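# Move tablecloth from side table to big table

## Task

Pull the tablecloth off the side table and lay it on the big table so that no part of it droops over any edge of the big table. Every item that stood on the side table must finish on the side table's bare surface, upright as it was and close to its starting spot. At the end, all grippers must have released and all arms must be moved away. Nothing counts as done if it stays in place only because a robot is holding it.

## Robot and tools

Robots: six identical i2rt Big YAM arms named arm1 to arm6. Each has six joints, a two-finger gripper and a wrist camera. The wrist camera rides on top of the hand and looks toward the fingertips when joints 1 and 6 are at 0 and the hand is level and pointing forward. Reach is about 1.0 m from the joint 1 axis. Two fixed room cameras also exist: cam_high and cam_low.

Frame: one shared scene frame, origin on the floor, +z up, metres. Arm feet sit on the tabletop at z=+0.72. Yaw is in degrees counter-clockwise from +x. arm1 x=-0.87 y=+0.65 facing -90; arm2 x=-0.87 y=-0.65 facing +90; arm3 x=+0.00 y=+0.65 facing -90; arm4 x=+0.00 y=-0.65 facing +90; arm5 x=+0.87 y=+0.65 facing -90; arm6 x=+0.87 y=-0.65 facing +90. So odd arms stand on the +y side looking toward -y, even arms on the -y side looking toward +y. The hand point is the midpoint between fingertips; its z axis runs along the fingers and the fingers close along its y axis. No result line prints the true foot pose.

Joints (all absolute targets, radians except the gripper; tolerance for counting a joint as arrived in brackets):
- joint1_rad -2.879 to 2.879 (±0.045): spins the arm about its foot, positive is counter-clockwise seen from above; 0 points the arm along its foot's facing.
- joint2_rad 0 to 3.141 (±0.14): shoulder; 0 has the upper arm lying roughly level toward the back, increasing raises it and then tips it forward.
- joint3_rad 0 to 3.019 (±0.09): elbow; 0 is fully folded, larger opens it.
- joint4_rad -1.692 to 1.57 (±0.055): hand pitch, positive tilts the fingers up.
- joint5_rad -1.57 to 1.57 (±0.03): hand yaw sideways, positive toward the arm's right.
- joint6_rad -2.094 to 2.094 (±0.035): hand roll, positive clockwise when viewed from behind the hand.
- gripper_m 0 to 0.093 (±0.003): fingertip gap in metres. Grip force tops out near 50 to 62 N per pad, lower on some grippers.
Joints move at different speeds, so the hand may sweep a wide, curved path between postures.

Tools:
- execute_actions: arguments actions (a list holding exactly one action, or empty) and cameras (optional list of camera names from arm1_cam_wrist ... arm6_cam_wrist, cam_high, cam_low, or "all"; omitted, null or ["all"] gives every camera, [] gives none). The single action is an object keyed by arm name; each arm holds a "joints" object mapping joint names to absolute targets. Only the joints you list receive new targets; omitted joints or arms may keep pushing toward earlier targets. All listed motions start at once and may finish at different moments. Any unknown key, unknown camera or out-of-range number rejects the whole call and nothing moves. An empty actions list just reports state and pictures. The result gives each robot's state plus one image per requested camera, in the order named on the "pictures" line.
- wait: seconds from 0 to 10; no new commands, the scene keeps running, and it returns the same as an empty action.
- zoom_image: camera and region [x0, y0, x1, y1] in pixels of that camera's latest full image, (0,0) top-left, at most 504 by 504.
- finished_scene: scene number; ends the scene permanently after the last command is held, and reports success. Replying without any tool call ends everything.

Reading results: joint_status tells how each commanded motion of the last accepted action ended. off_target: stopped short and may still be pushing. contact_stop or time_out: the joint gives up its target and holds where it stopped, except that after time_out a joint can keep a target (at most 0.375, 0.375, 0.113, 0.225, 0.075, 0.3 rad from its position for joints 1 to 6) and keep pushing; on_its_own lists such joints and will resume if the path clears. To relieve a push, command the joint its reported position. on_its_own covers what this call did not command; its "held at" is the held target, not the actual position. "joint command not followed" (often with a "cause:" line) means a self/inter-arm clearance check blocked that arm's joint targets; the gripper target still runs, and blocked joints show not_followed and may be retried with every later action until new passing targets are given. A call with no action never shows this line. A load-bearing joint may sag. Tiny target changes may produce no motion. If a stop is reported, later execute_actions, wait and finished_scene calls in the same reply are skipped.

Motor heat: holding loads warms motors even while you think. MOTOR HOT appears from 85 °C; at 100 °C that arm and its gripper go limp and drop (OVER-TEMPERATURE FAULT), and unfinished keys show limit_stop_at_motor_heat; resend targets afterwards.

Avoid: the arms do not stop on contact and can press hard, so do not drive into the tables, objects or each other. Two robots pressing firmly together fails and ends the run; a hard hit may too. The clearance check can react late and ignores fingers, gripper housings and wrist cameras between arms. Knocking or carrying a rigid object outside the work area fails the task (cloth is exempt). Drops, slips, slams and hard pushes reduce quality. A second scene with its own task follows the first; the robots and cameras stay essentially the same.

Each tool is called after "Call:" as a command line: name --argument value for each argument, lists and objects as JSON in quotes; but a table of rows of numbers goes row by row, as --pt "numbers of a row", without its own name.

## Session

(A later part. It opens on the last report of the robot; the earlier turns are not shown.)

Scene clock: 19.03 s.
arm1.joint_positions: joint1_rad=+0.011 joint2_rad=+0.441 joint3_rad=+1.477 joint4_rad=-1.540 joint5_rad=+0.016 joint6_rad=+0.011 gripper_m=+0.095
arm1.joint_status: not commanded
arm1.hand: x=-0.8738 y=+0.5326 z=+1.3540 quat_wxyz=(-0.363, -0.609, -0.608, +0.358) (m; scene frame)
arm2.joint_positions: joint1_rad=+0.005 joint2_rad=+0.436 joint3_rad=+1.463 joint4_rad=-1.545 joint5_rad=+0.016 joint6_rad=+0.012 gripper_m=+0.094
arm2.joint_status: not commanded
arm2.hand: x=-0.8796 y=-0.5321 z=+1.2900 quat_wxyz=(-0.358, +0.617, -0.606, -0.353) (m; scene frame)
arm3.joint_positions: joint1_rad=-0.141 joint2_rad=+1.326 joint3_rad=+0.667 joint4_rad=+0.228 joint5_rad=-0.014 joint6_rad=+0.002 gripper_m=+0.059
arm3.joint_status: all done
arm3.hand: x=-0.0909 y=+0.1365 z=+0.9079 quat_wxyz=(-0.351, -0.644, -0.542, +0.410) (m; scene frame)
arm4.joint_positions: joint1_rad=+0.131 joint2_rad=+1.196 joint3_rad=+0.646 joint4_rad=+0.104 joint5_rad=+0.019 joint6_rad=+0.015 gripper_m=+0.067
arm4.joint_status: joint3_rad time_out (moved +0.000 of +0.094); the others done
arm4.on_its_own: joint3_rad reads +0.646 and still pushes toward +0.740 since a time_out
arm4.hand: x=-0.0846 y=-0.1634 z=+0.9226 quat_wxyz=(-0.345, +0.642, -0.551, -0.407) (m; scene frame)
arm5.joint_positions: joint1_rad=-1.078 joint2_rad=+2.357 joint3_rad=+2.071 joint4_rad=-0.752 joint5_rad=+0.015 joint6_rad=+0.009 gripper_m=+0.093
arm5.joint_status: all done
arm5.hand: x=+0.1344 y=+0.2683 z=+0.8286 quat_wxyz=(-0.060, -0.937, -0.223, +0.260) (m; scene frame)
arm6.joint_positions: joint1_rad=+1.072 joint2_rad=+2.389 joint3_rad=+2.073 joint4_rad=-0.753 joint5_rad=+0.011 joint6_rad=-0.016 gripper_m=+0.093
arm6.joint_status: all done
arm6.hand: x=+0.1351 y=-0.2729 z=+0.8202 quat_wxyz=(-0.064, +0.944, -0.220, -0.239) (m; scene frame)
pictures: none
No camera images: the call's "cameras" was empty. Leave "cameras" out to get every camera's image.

Call:
execute_actions --actions '[{"arm5":{"joints":{"joint2_rad":2.43}},"arm6":{"joints":{"joint2_rad":2.445}}}]' --cameras '["arm5_cam_wrist","arm6_cam_wrist"]'

Call:
execute_actions --actions '[{"arm5":{"joints":{"gripper_m":0}},"arm6":{"joints":{"gripper_m":0}}}]' --cameras '["arm5_cam_wrist","arm6_cam_wrist","cam_low"]'

Scene clock: 20.93 s.
arm1.joint_positions: joint1_rad=+0.011 joint2_rad=+0.441 joint3_rad=+1.477 joint4_rad=-1.540 joint5_rad=+0.016 joint6_rad=+0.011 gripper_m=+0.095
arm1.joint_status: not commanded
arm1.hand: x=-0.8738 y=+0.5326 z=+1.3540 quat_wxyz=(-0.363, -0.609, -0.608, +0.358) (m; scene frame)
arm2.joint_positions: joint1_rad=+0.005 joint2_rad=+0.436 joint3_rad=+1.463 joint4_rad=-1.545 joint5_rad=+0.016 joint6_rad=+0.012 gripper_m=+0.094
arm2.joint_status: not commanded
arm2.hand: x=-0.8796 y=-0.5321 z=+1.2900 quat_wxyz=(-0.358, +0.617, -0.606, -0.353) (m; scene frame)
arm3.joint_positions: joint1_rad=-0.141 joint2_rad=+1.326 joint3_rad=+0.667 joint4_rad=+0.228 joint5_rad=-0.014 joint6_rad=+0.002 gripper_m=+0.059
arm3.joint_status: not commanded
arm3.hand: x=-0.0909 y=+0.1365 z=+0.9079 quat_wxyz=(-0.351, -0.644, -0.542, +0.410) (m; scene frame)
arm4.joint_positions: joint1_rad=+0.131 joint2_rad=+1.196 joint3_rad=+0.646 joint4_rad=+0.104 joint5_rad=+0.019 joint6_rad=+0.015 gripper_m=+0.067
arm4.joint_status: not commanded
arm4.on_its_own: joint3_rad reads +0.646 and still pushes toward +0.740 since a time_out
arm4.hand: x=-0.0846 y=-0.1634 z=+0.9226 quat_wxyz=(-0.345, +0.642, -0.551, -0.407) (m; scene frame)
arm5.joint_positions: joint1_rad=-1.078 joint2_rad=+2.422 joint3_rad=+2.071 joint4_rad=-0.749 joint5_rad=+0.015 joint6_rad=+0.009 gripper_m=+0.093
arm5.joint_status: all done
arm5.hand: x=+0.1407 y=+0.2714 z=+0.7771 quat_wxyz=(-0.053, -0.945, -0.225, +0.231) (m; scene frame)
arm6.joint_positions: joint1_rad=+1.072 joint2_rad=+2.439 joint3_rad=+2.073 joint4_rad=-0.751 joint5_rad=+0.011 joint6_rad=-0.016 gripper_m=+0.093
arm6.joint_status: all done
arm6.hand: x=+0.1412 y=-0.2761 z=+0.7802 quat_wxyz=(-0.058, +0.949, -0.221, -0.216) (m; scene frame)
pictures: arm5_cam_wrist, arm6_cam_wrist
Images, in order (width x height): arm5_cam_wrist 504x504, arm6_cam_wrist 504x504.

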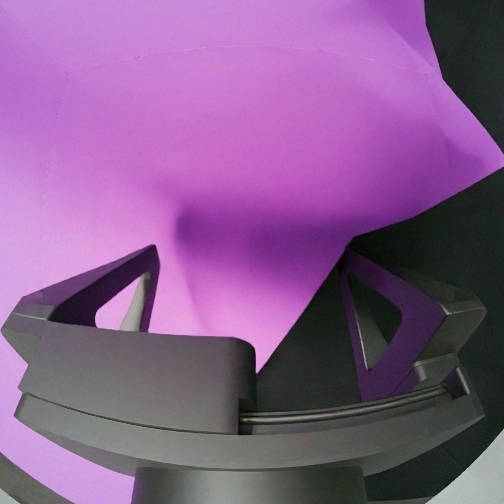

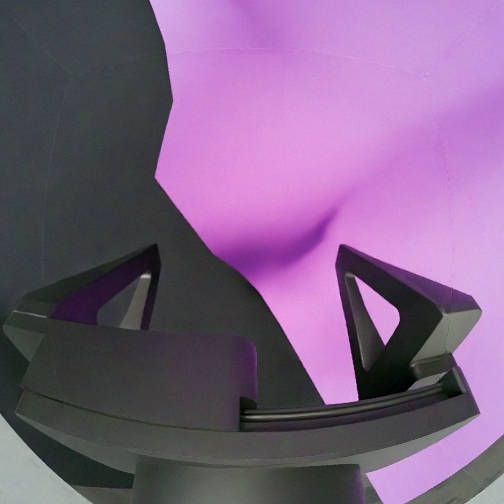

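Scene clock: 21.77 s.
arm1.joint_positions: joint1_rad=+0.011 joint2_rad=+0.441 joint3_rad=+1.477 joint4_rad=-1.540 joint5_rad=+0.016 joint6_rad=+0.011 gripper_m=+0.095
arm1.joint_status: not commanded
arm1.hand: x=-0.8738 y=+0.5326 z=+1.3540 quat_wxyz=(-0.363, -0.609, -0.608, +0.358) (m; scene frame)
arm2.joint_positions: joint1_rad=+0.005 joint2_rad=+0.436 joint3_rad=+1.463 joint4_rad=-1.545 joint5_rad=+0.016 joint6_rad=+0.012 gripper_m=+0.094
arm2.joint_status: not commanded
arm2.hand: x=-0.8796 y=-0.5321 z=+1.2900 quat_wxyz=(-0.358, +0.617, -0.606, -0.353) (m; scene frame)
arm3.joint_positions: joint1_rad=-0.141 joint2_rad=+1.326 joint3_rad=+0.667 joint4_rad=+0.228 joint5_rad=-0.014 joint6_rad=+0.002 gripper_m=+0.059
arm3.joint_status: not commanded
arm3.hand: x=-0.0909 y=+0.1365 z=+0.9079 quat_wxyz=(-0.351, -0.644, -0.542, +0.410) (m; scene frame)
arm4.joint_positions: joint1_rad=+0.131 joint2_rad=+1.196 joint3_rad=+0.646 joint4_rad=+0.104 joint5_rad=+0.019 joint6_rad=+0.015 gripper_m=+0.067
arm4.joint_status: not commanded
arm4.on_its_own: joint3_rad reads +0.646 and still pushes toward +0.740 since a time_out
arm4.hand: x=-0.0846 y=-0.1634 z=+0.9226 quat_wxyz=(-0.345, +0.642, -0.551, -0.407) (m; scene frame)
arm5.joint_positions: joint1_rad=-1.079 joint2_rad=+2.422 joint3_rad=+2.071 joint4_rad=-0.742 joint5_rad=+0.010 joint6_rad=+0.012 gripper_m=+0.001
arm5.joint_status: all done
arm5.hand: x=+0.1390 y=+0.2715 z=+0.7779 quat_wxyz=(-0.055, -0.944, -0.224, +0.234) (m; scene frame)
arm6.joint_positions: joint1_rad=+1.068 joint2_rad=+2.439 joint3_rad=+2.073 joint4_rad=-0.749 joint5_rad=+0.016 joint6_rad=-0.016 gripper_m=+0.001
arm6.joint_status: all done
arm6.hand: x=+0.1428 y=-0.2721 z=+0.7804 quat_wxyz=(-0.061, +0.948, -0.224, -0.216) (m; scene frame)
pictures: arm5_cam_wrist, arm6_cam_wrist, cam_low
Images, in order (width x height): arm5_cam_wrist 504x504, arm6_cam_wrist 504x504, cam_low 504x504.

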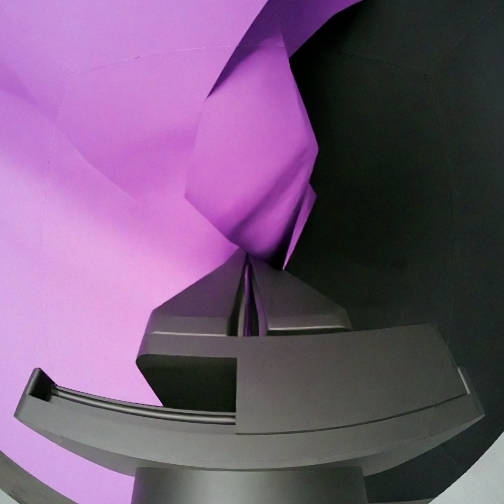

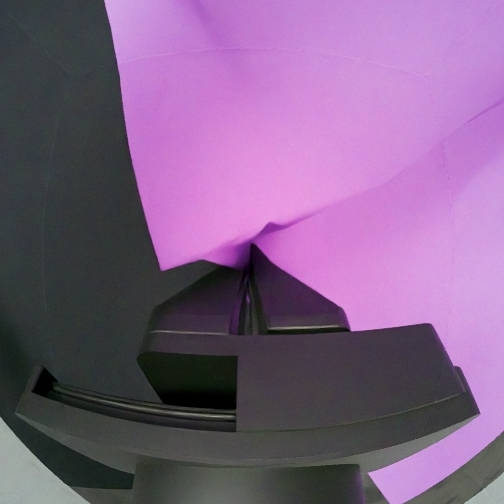

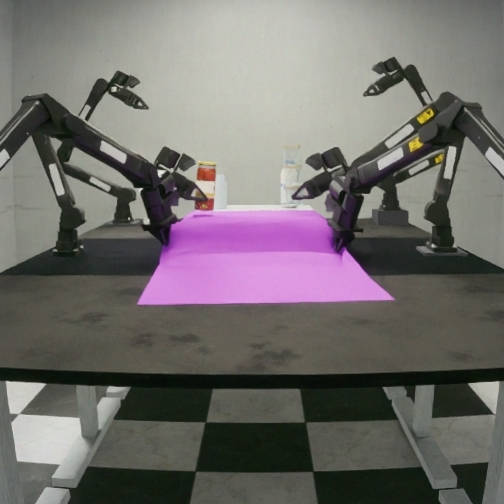

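Call:
execute_actions --actions '[{"arm5":{"joints":{"joint1_rad":-0.88,"joint2_rad":1.85,"joint3_rad":1.43,"joint4_rad":-0.83}},"arm6":{"joints":{"joint1_rad":0.88,"joint2_rad":1.87,"joint3_rad":1.43,"joint4_rad":-0.83}}}]' --cameras '["cam_high","cam_low"]'

Call:
execute_actions --actions '[{"arm5":{"joints":{"joint1_rad":-0.41,"joint2_rad":1.54,"joint3_rad":0.98,"joint4_rad":-0.92}},"arm6":{"joints":{"joint1_rad":0.41,"joint2_rad":1.57,"joint3_rad":0.98,"joint4_rad":-0.9}}}]' --cameras '["cam_high","cam_low"]'

Scene clock: 23.93 s.
arm1.joint_positions: joint1_rad=+0.011 joint2_rad=+0.441 joint3_rad=+1.477 joint4_rad=-1.540 joint5_rad=+0.016 joint6_rad=+0.011 gripper_m=+0.095
arm1.joint_status: not commanded
arm1.hand: x=-0.8738 y=+0.5326 z=+1.3540 quat_wxyz=(-0.363, -0.609, -0.608, +0.358) (m; scene frame)
arm2.joint_positions: joint1_rad=+0.005 joint2_rad=+0.436 joint3_rad=+1.463 joint4_rad=-1.545 joint5_rad=+0.016 joint6_rad=+0.012 gripper_m=+0.094
arm2.joint_status: not commanded
arm2.hand: x=-0.8796 y=-0.5321 z=+1.2900 quat_wxyz=(-0.358, +0.617, -0.606, -0.353) (m; scene frame)
arm3.joint_positions: joint1_rad=-0.141 joint2_rad=+1.326 joint3_rad=+0.667 joint4_rad=+0.228 joint5_rad=-0.014 joint6_rad=+0.002 gripper_m=+0.059
arm3.joint_status: not commanded
arm3.hand: x=-0.0909 y=+0.1365 z=+0.9079 quat_wxyz=(-0.351, -0.644, -0.542, +0.410) (m; scene frame)
arm4.joint_positions: joint1_rad=+0.131 joint2_rad=+1.196 joint3_rad=+0.646 joint4_rad=+0.104 joint5_rad=+0.019 joint6_rad=+0.015 gripper_m=+0.067
arm4.joint_status: not commanded
arm4.on_its_own: joint3_rad reads +0.646 and still pushes toward +0.740 since a time_out
arm4.hand: x=-0.0846 y=-0.1634 z=+0.9226 quat_wxyz=(-0.345, +0.642, -0.551, -0.407) (m; scene frame)
arm5.joint_positions: joint1_rad=-0.871 joint2_rad=+1.843 joint3_rad=+1.433 joint4_rad=-0.827 joint5_rad=+0.013 joint6_rad=+0.012 gripper_m=+0.001
arm5.joint_status: all done
arm5.hand: x=+0.3901 y=+0.2586 z=+0.8898 quat_wxyz=(-0.054, -0.930, -0.326, +0.162) (m; scene frame)
arm6.joint_positions: joint1_rad=+0.874 joint2_rad=+1.868 joint3_rad=+1.423 joint4_rad=-0.828 joint5_rad=+0.016 joint6_rad=-0.016 gripper_m=+0.001
arm6.joint_status: all done
arm6.hand: x=+0.3898 y=-0.2659 z=+0.8884 quat_wxyz=(-0.056, +0.936, -0.318, -0.136) (m; scene frame)
pictures: cam_high, cam_low
Images, in order (width x height): cam_high 504x504, cam_low 504x504.

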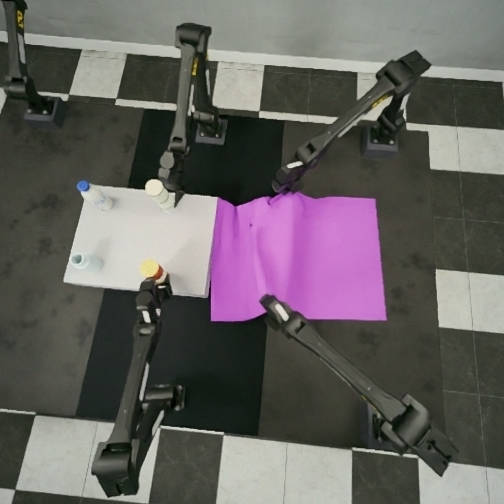

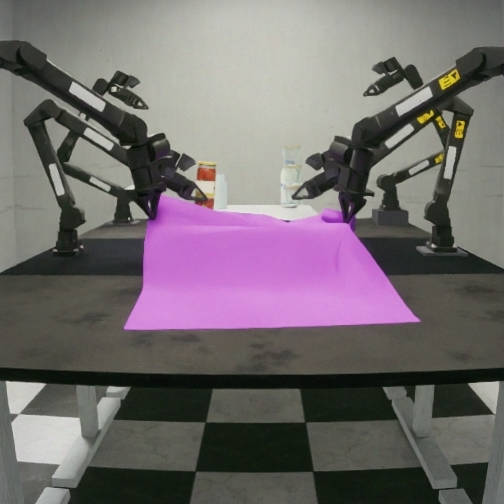

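Scene clock: 25.13 s.
arm1.joint_positions: joint1_rad=+0.011 joint2_rad=+0.441 joint3_rad=+1.477 joint4_rad=-1.540 joint5_rad=+0.016 joint6_rad=+0.011 gripper_m=+0.095
arm1.joint_status: not commanded
arm1.hand: x=-0.8738 y=+0.5326 z=+1.3540 quat_wxyz=(-0.363, -0.609, -0.608, +0.358) (m; scene frame)
arm2.joint_positions: joint1_rad=+0.005 joint2_rad=+0.436 joint3_rad=+1.463 joint4_rad=-1.545 joint5_rad=+0.016 joint6_rad=+0.012 gripper_m=+0.094
arm2.joint_status: not commanded
arm2.hand: x=-0.8796 y=-0.5321 z=+1.2900 quat_wxyz=(-0.358, +0.617, -0.606, -0.353) (m; scene frame)
arm3.joint_positions: joint1_rad=-0.141 joint2_rad=+1.326 joint3_rad=+0.667 joint4_rad=+0.228 joint5_rad=-0.014 joint6_rad=+0.002 gripper_m=+0.059
arm3.joint_status: not commanded
arm3.hand: x=-0.0909 y=+0.1365 z=+0.9079 quat_wxyz=(-0.351, -0.644, -0.542, +0.410) (m; scene frame)
arm4.joint_positions: joint1_rad=+0.131 joint2_rad=+1.196 joint3_rad=+0.646 joint4_rad=+0.104 joint5_rad=+0.019 joint6_rad=+0.015 gripper_m=+0.067
arm4.joint_status: not commanded
arm4.on_its_own: joint3_rad reads +0.646 and still pushes toward +0.740 since a time_out
arm4.hand: x=-0.0846 y=-0.1634 z=+0.9226 quat_wxyz=(-0.345, +0.642, -0.551, -0.407) (m; scene frame)
arm5.joint_positions: joint1_rad=-0.398 joint2_rad=+1.529 joint3_rad=+0.993 joint4_rad=-0.909 joint5_rad=+0.012 joint6_rad=+0.012 gripper_m=+0.001
arm5.joint_status: all done
arm5.hand: x=+0.6960 y=+0.2540 z=+0.8682 quat_wxyz=(-0.031, -0.837, -0.542, +0.060) (m; scene frame)
arm6.joint_positions: joint1_rad=+0.398 joint2_rad=+1.563 joint3_rad=+0.983 joint4_rad=-0.889 joint5_rad=+0.015 joint6_rad=-0.016 gripper_m=+0.001
arm6.joint_status: all done
arm6.hand: x=+0.6948 y=-0.2558 z=+0.8712 quat_wxyz=(-0.033, +0.844, -0.535, -0.037) (m; scene frame)
pictures: cam_high, cam_low
Images, in order (width x height): cam_high 504x504, cam_low 504x504.

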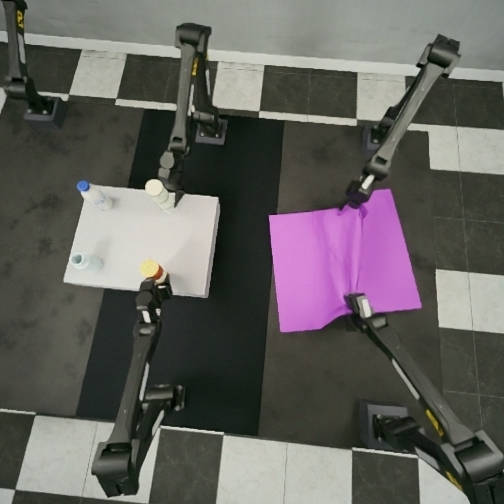

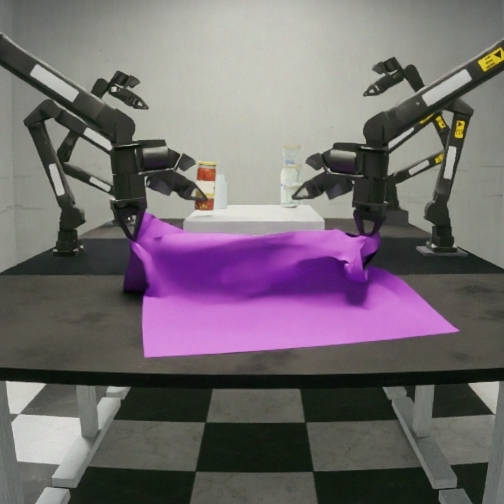

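Call:
execute_actions --actions '[{"arm3":{"joints":{"joint2_rad":1.47,"joint4_rad":0.43}},"arm4":{"joints":{"joint2_rad":1.33,"joint4_rad":0.34}},"arm5":{"joints":{"joint1_rad":-0.62,"joint2_rad":1.68,"joint3_rad":1.1}},"arm6":{"joints":{"joint1_rad":0.62,"joint2_rad":1.71,"joint3_rad":1.1}}}]' --cameras '["cam_high","cam_low"]'

Scene clock: 26.40 s.
arm1.joint_positions: joint1_rad=+0.011 joint2_rad=+0.441 joint3_rad=+1.477 joint4_rad=-1.540 joint5_rad=+0.016 joint6_rad=+0.011 gripper_m=+0.095
arm1.joint_status: not commanded
arm1.hand: x=-0.8738 y=+0.5326 z=+1.3540 quat_wxyz=(-0.363, -0.609, -0.608, +0.358) (m; scene frame)
arm2.joint_positions: joint1_rad=+0.005 joint2_rad=+0.436 joint3_rad=+1.463 joint4_rad=-1.545 joint5_rad=+0.016 joint6_rad=+0.012 gripper_m=+0.094
arm2.joint_status: not commanded
arm2.hand: x=-0.8796 y=-0.5321 z=+1.2900 quat_wxyz=(-0.358, +0.617, -0.606, -0.353) (m; scene frame)
arm3.joint_positions: joint1_rad=-0.141 joint2_rad=+1.482 joint3_rad=+0.682 joint4_rad=+0.400 joint5_rad=-0.015 joint6_rad=+0.001 gripper_m=+0.059
arm3.joint_status: all done
arm3.hand: x=-0.0957 y=+0.1099 z=+0.8741 quat_wxyz=(-0.359, -0.638, -0.537, +0.420) (m; scene frame)
arm4.joint_positions: joint1_rad=+0.131 joint2_rad=+1.343 joint3_rad=+0.665 joint4_rad=+0.291 joint5_rad=+0.018 joint6_rad=+0.015 gripper_m=+0.067
arm4.joint_status: all done
arm4.hand: x=-0.0907 y=-0.1302 z=+0.9028 quat_wxyz=(-0.360, +0.630, -0.540, -0.426) (m; scene frame)
arm5.joint_positions: joint1_rad=-0.616 joint2_rad=+1.674 joint3_rad=+1.097 joint4_rad=-0.896 joint5_rad=+0.005 joint6_rad=+0.018 gripper_m=+0.001
arm5.joint_status: all done
arm5.hand: x=+0.5921 y=+0.2688 z=+0.8429 quat_wxyz=(-0.022, -0.894, -0.446, +0.048) (m; scene frame)
arm6.joint_positions: joint1_rad=+0.613 joint2_rad=+1.704 joint3_rad=+1.093 joint4_rad=-0.879 joint5_rad=+0.026 joint6_rad=-0.016 gripper_m=+0.001
arm6.joint_status: all done
arm6.hand: x=+0.5920 y=-0.2682 z=+0.8482 quat_wxyz=(-0.029, +0.896, -0.442, -0.029) (m; scene frame)
pictures: cam_high, cam_low
Images, in order (width x height): cam_high 504x504, cam_low 504x504.

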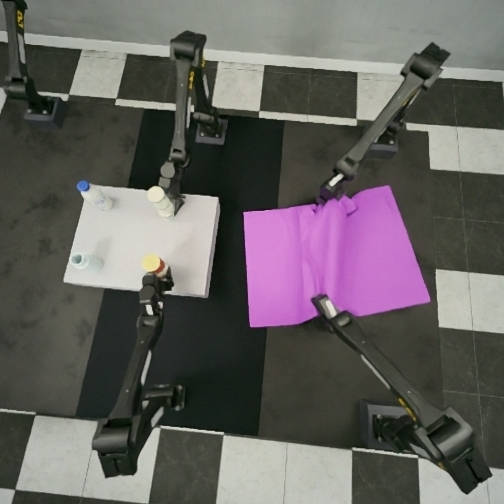

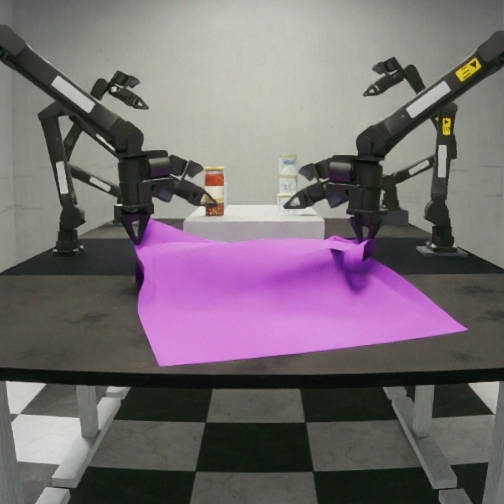

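Call:
execute_actions --actions '[{"arm3":{"joints":{"gripper_m":0.093}},"arm4":{"joints":{"gripper_m":0.093}},"arm6":{"joints":{"joint1_rad":0.8,"joint3_rad":1.2}},"arm5":{"joints":{"joint1_rad":-0.7}}}]' --cameras '["cam_high"]'

Call:
execute_actions --actions '[{"arm3":{"joints":{"joint2_rad":1.08,"joint3_rad":0.45,"joint4_rad":0.33}},"arm4":{"joints":{"joint2_rad":1.02,"joint3_rad":0.43,"joint4_rad":0.3}},"arm6":{"joints":{"gripper_m":0.093}},"arm5":{"joints":{"gripper_m":0.093}}}]' --cameras '["cam_high"]'

Call:
execute_actions --actions '[{"arm3":{"joints":{"joint2_rad":0.6,"joint3_rad":0.26,"joint4_rad":0.1}},"arm4":{"joints":{"joint2_rad":0.6,"joint3_rad":0.26,"joint4_rad":0.1}},"arm6":{"joints":{"joint2_rad":1.0}},"arm5":{"joints":{"joint2_rad":1.0}}}]' --cameras '["cam_high","cam_low"]'

Scene clock: 28.10 s.
arm1.joint_positions: joint1_rad=+0.011 joint2_rad=+0.441 joint3_rad=+1.477 joint4_rad=-1.540 joint5_rad=+0.016 joint6_rad=+0.011 gripper_m=+0.095
arm1.joint_status: not commanded
arm1.hand: x=-0.8738 y=+0.5326 z=+1.3540 quat_wxyz=(-0.363, -0.609, -0.608, +0.358) (m; scene frame)
arm2.joint_positions: joint1_rad=+0.005 joint2_rad=+0.436 joint3_rad=+1.463 joint4_rad=-1.545 joint5_rad=+0.016 joint6_rad=+0.012 gripper_m=+0.094
arm2.joint_status: not commanded
arm2.hand: x=-0.8796 y=-0.5321 z=+1.2900 quat_wxyz=(-0.358, +0.617, -0.606, -0.353) (m; scene frame)
arm3.joint_positions: joint1_rad=-0.141 joint2_rad=+1.482 joint3_rad=+0.690 joint4_rad=+0.412 joint5_rad=-0.015 joint6_rad=+0.001 gripper_m=+0.093
arm3.joint_status: all done
arm3.hand: x=-0.0964 y=+0.1056 z=+0.8811 quat_wxyz=(-0.364, -0.633, -0.533, +0.426) (m; scene frame)
arm4.joint_positions: joint1_rad=+0.131 joint2_rad=+1.343 joint3_rad=+0.694 joint4_rad=+0.320 joint5_rad=+0.018 joint6_rad=+0.015 gripper_m=+0.093
arm4.joint_status: all done
arm4.hand: x=-0.0928 y=-0.1186 z=+0.9249 quat_wxyz=(-0.375, +0.617, -0.530, -0.445) (m; scene frame)
arm5.joint_positions: joint1_rad=-0.681 joint2_rad=+1.674 joint3_rad=+1.120 joint4_rad=-0.882 joint5_rad=-0.001 joint6_rad=+0.023 gripper_m=+0.001
arm5.joint_status: all done
arm5.hand: x=+0.5597 y=+0.2763 z=+0.8517 quat_wxyz=(-0.032, -0.908, -0.414, +0.064) (m; scene frame)
arm6.joint_positions: joint1_rad=+0.766 joint2_rad=+1.704 joint3_rad=+1.200 joint4_rad=-0.875 joint5_rad=+0.041 joint6_rad=-0.016 gripper_m=+0.001
arm6.joint_status: all done
arm6.hand: x=+0.5041 y=-0.2788 z=+0.8865 quat_wxyz=(-0.055, +0.923, -0.372, -0.079) (m; scene frame)
pictures: cam_high
Images, in order (width x height): cam_high 504x504.

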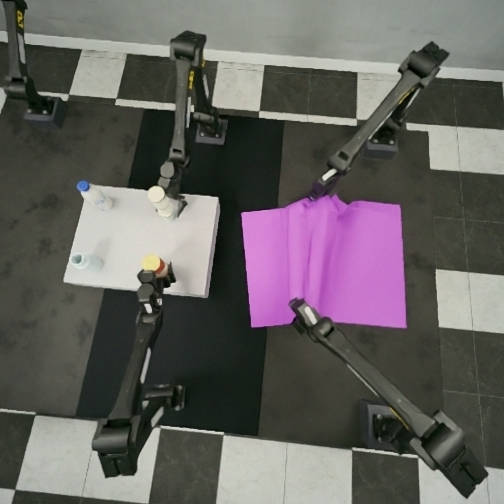

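Scene clock: 29.13 s.
arm1.joint_positions: joint1_rad=+0.011 joint2_rad=+0.441 joint3_rad=+1.477 joint4_rad=-1.540 joint5_rad=+0.016 joint6_rad=+0.011 gripper_m=+0.095
arm1.joint_status: not commanded
arm1.hand: x=-0.8738 y=+0.5326 z=+1.3540 quat_wxyz=(-0.363, -0.609, -0.608, +0.358) (m; scene frame)
arm2.joint_positions: joint1_rad=+0.005 joint2_rad=+0.436 joint3_rad=+1.463 joint4_rad=-1.545 joint5_rad=+0.016 joint6_rad=+0.012 gripper_m=+0.094
arm2.joint_status: not commanded
arm2.hand: x=-0.8796 y=-0.5321 z=+1.2900 quat_wxyz=(-0.358, +0.617, -0.606, -0.353) (m; scene frame)
arm3.joint_positions: joint1_rad=-0.141 joint2_rad=+1.080 joint3_rad=+0.454 joint4_rad=+0.334 joint5_rad=-0.015 joint6_rad=+0.001 gripper_m=+0.093
arm3.joint_status: all done
arm3.hand: x=-0.0779 y=+0.2085 z=+0.9319 quat_wxyz=(-0.387, -0.614, -0.517, +0.454) (m; scene frame)
arm4.joint_positions: joint1_rad=+0.131 joint2_rad=+1.025 joint3_rad=+0.429 joint4_rad=+0.308 joint5_rad=+0.018 joint6_rad=+0.015 gripper_m=+0.093
arm4.joint_status: all done
arm4.hand: x=-0.0742 y=-0.2210 z=+0.9257 quat_wxyz=(-0.385, +0.608, -0.522, -0.458) (m; scene frame)
arm5.joint_positions: joint1_rad=-0.688 joint2_rad=+1.674 joint3_rad=+1.101 joint4_rad=-0.914 joint5_rad=+0.011 joint6_rad=+0.020 gripper_m=+0.093
arm5.joint_status: all done
arm5.hand: x=+0.5661 y=+0.2919 z=+0.8441 quat_wxyz=(-0.015, -0.910, -0.413, +0.045) (m; scene frame)
arm6.joint_positions: joint1_rad=+0.798 joint2_rad=+1.704 joint3_rad=+1.196 joint4_rad=-0.893 joint5_rad=+0.012 joint6_rad=-0.016 gripper_m=+0.093
arm6.joint_status: all done
arm6.hand: x=+0.4935 y=-0.2985 z=+0.8840 quat_wxyz=(-0.036, +0.931, -0.356, -0.075) (m; scene frame)
pictures: cam_high
Images, in order (width x height): cam_high 504x504.

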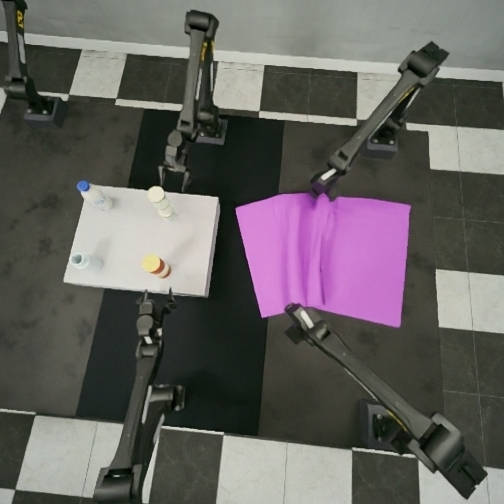

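Scene clock: 30.63 s.
arm1.joint_positions: joint1_rad=+0.011 joint2_rad=+0.441 joint3_rad=+1.477 joint4_rad=-1.540 joint5_rad=+0.016 joint6_rad=+0.011 gripper_m=+0.095
arm1.joint_status: not commanded
arm1.hand: x=-0.8738 y=+0.5326 z=+1.3540 quat_wxyz=(-0.363, -0.609, -0.608, +0.358) (m; scene frame)
arm2.joint_positions: joint1_rad=+0.005 joint2_rad=+0.436 joint3_rad=+1.463 joint4_rad=-1.545 joint5_rad=+0.016 joint6_rad=+0.012 gripper_m=+0.094
arm2.joint_status: not commanded
arm2.hand: x=-0.8796 y=-0.5321 z=+1.2900 quat_wxyz=(-0.358, +0.617, -0.606, -0.353) (m; scene frame)
arm3.joint_positions: joint1_rad=-0.141 joint2_rad=+0.596 joint3_rad=+0.253 joint4_rad=+0.104 joint5_rad=-0.015 joint6_rad=+0.001 gripper_m=+0.093
arm3.joint_status: all done
arm3.hand: x=-0.0595 y=+0.3098 z=+0.9426 quat_wxyz=(-0.401, -0.601, -0.507, +0.470) (m; scene frame)
arm4.joint_positions: joint1_rad=+0.131 joint2_rad=+0.600 joint3_rad=+0.249 joint4_rad=+0.109 joint5_rad=+0.018 joint6_rad=+0.015 gripper_m=+0.093
arm4.joint_status: all done
arm4.hand: x=-0.0580 y=-0.3098 z=+0.9306 quat_wxyz=(-0.397, +0.597, -0.513, -0.472) (m; scene frame)
arm5.joint_positions: joint1_rad=-0.688 joint2_rad=+0.991 joint3_rad=+1.093 joint4_rad=-0.914 joint5_rad=+0.011 joint6_rad=+0.020 gripper_m=+0.093
arm5.joint_status: all done
arm5.hand: x=+0.5998 y=+0.3321 z=+1.1402 quat_wxyz=(-0.157, -0.845, -0.381, +0.340) (m; scene frame)
arm6.joint_positions: joint1_rad=+0.798 joint2_rad=+0.992 joint3_rad=+1.183 joint4_rad=-0.895 joint5_rad=+0.012 joint6_rad=-0.016 gripper_m=+0.093
arm6.joint_status: all done
arm6.hand: x=+0.5525 y=-0.3523 z=+1.2136 quat_wxyz=(-0.160, +0.847, -0.327, -0.387) (m; scene frame)
pictures: cam_high, cam_low
Images, in order (width x height): cam_high 504x504, cam_low 504x504.

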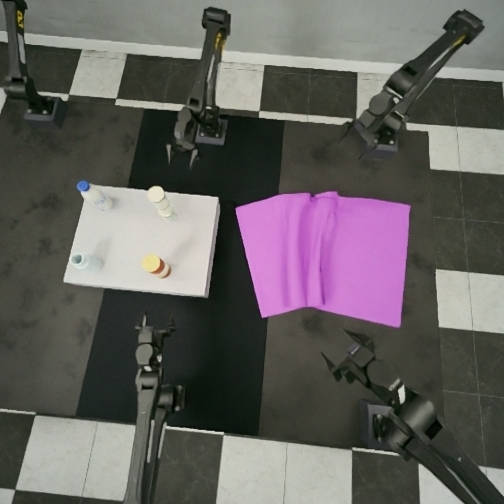

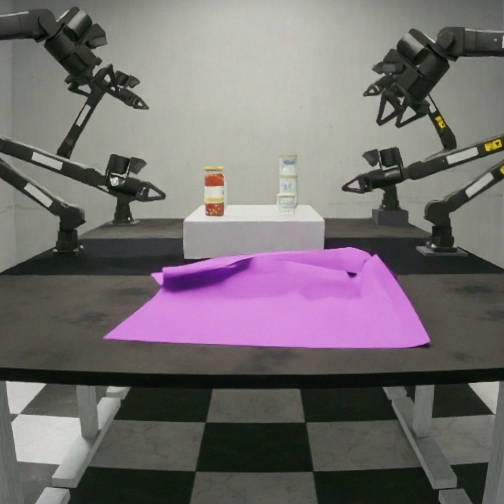

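Call:
finished_scene --scene 1

The scene is finished: the task was done.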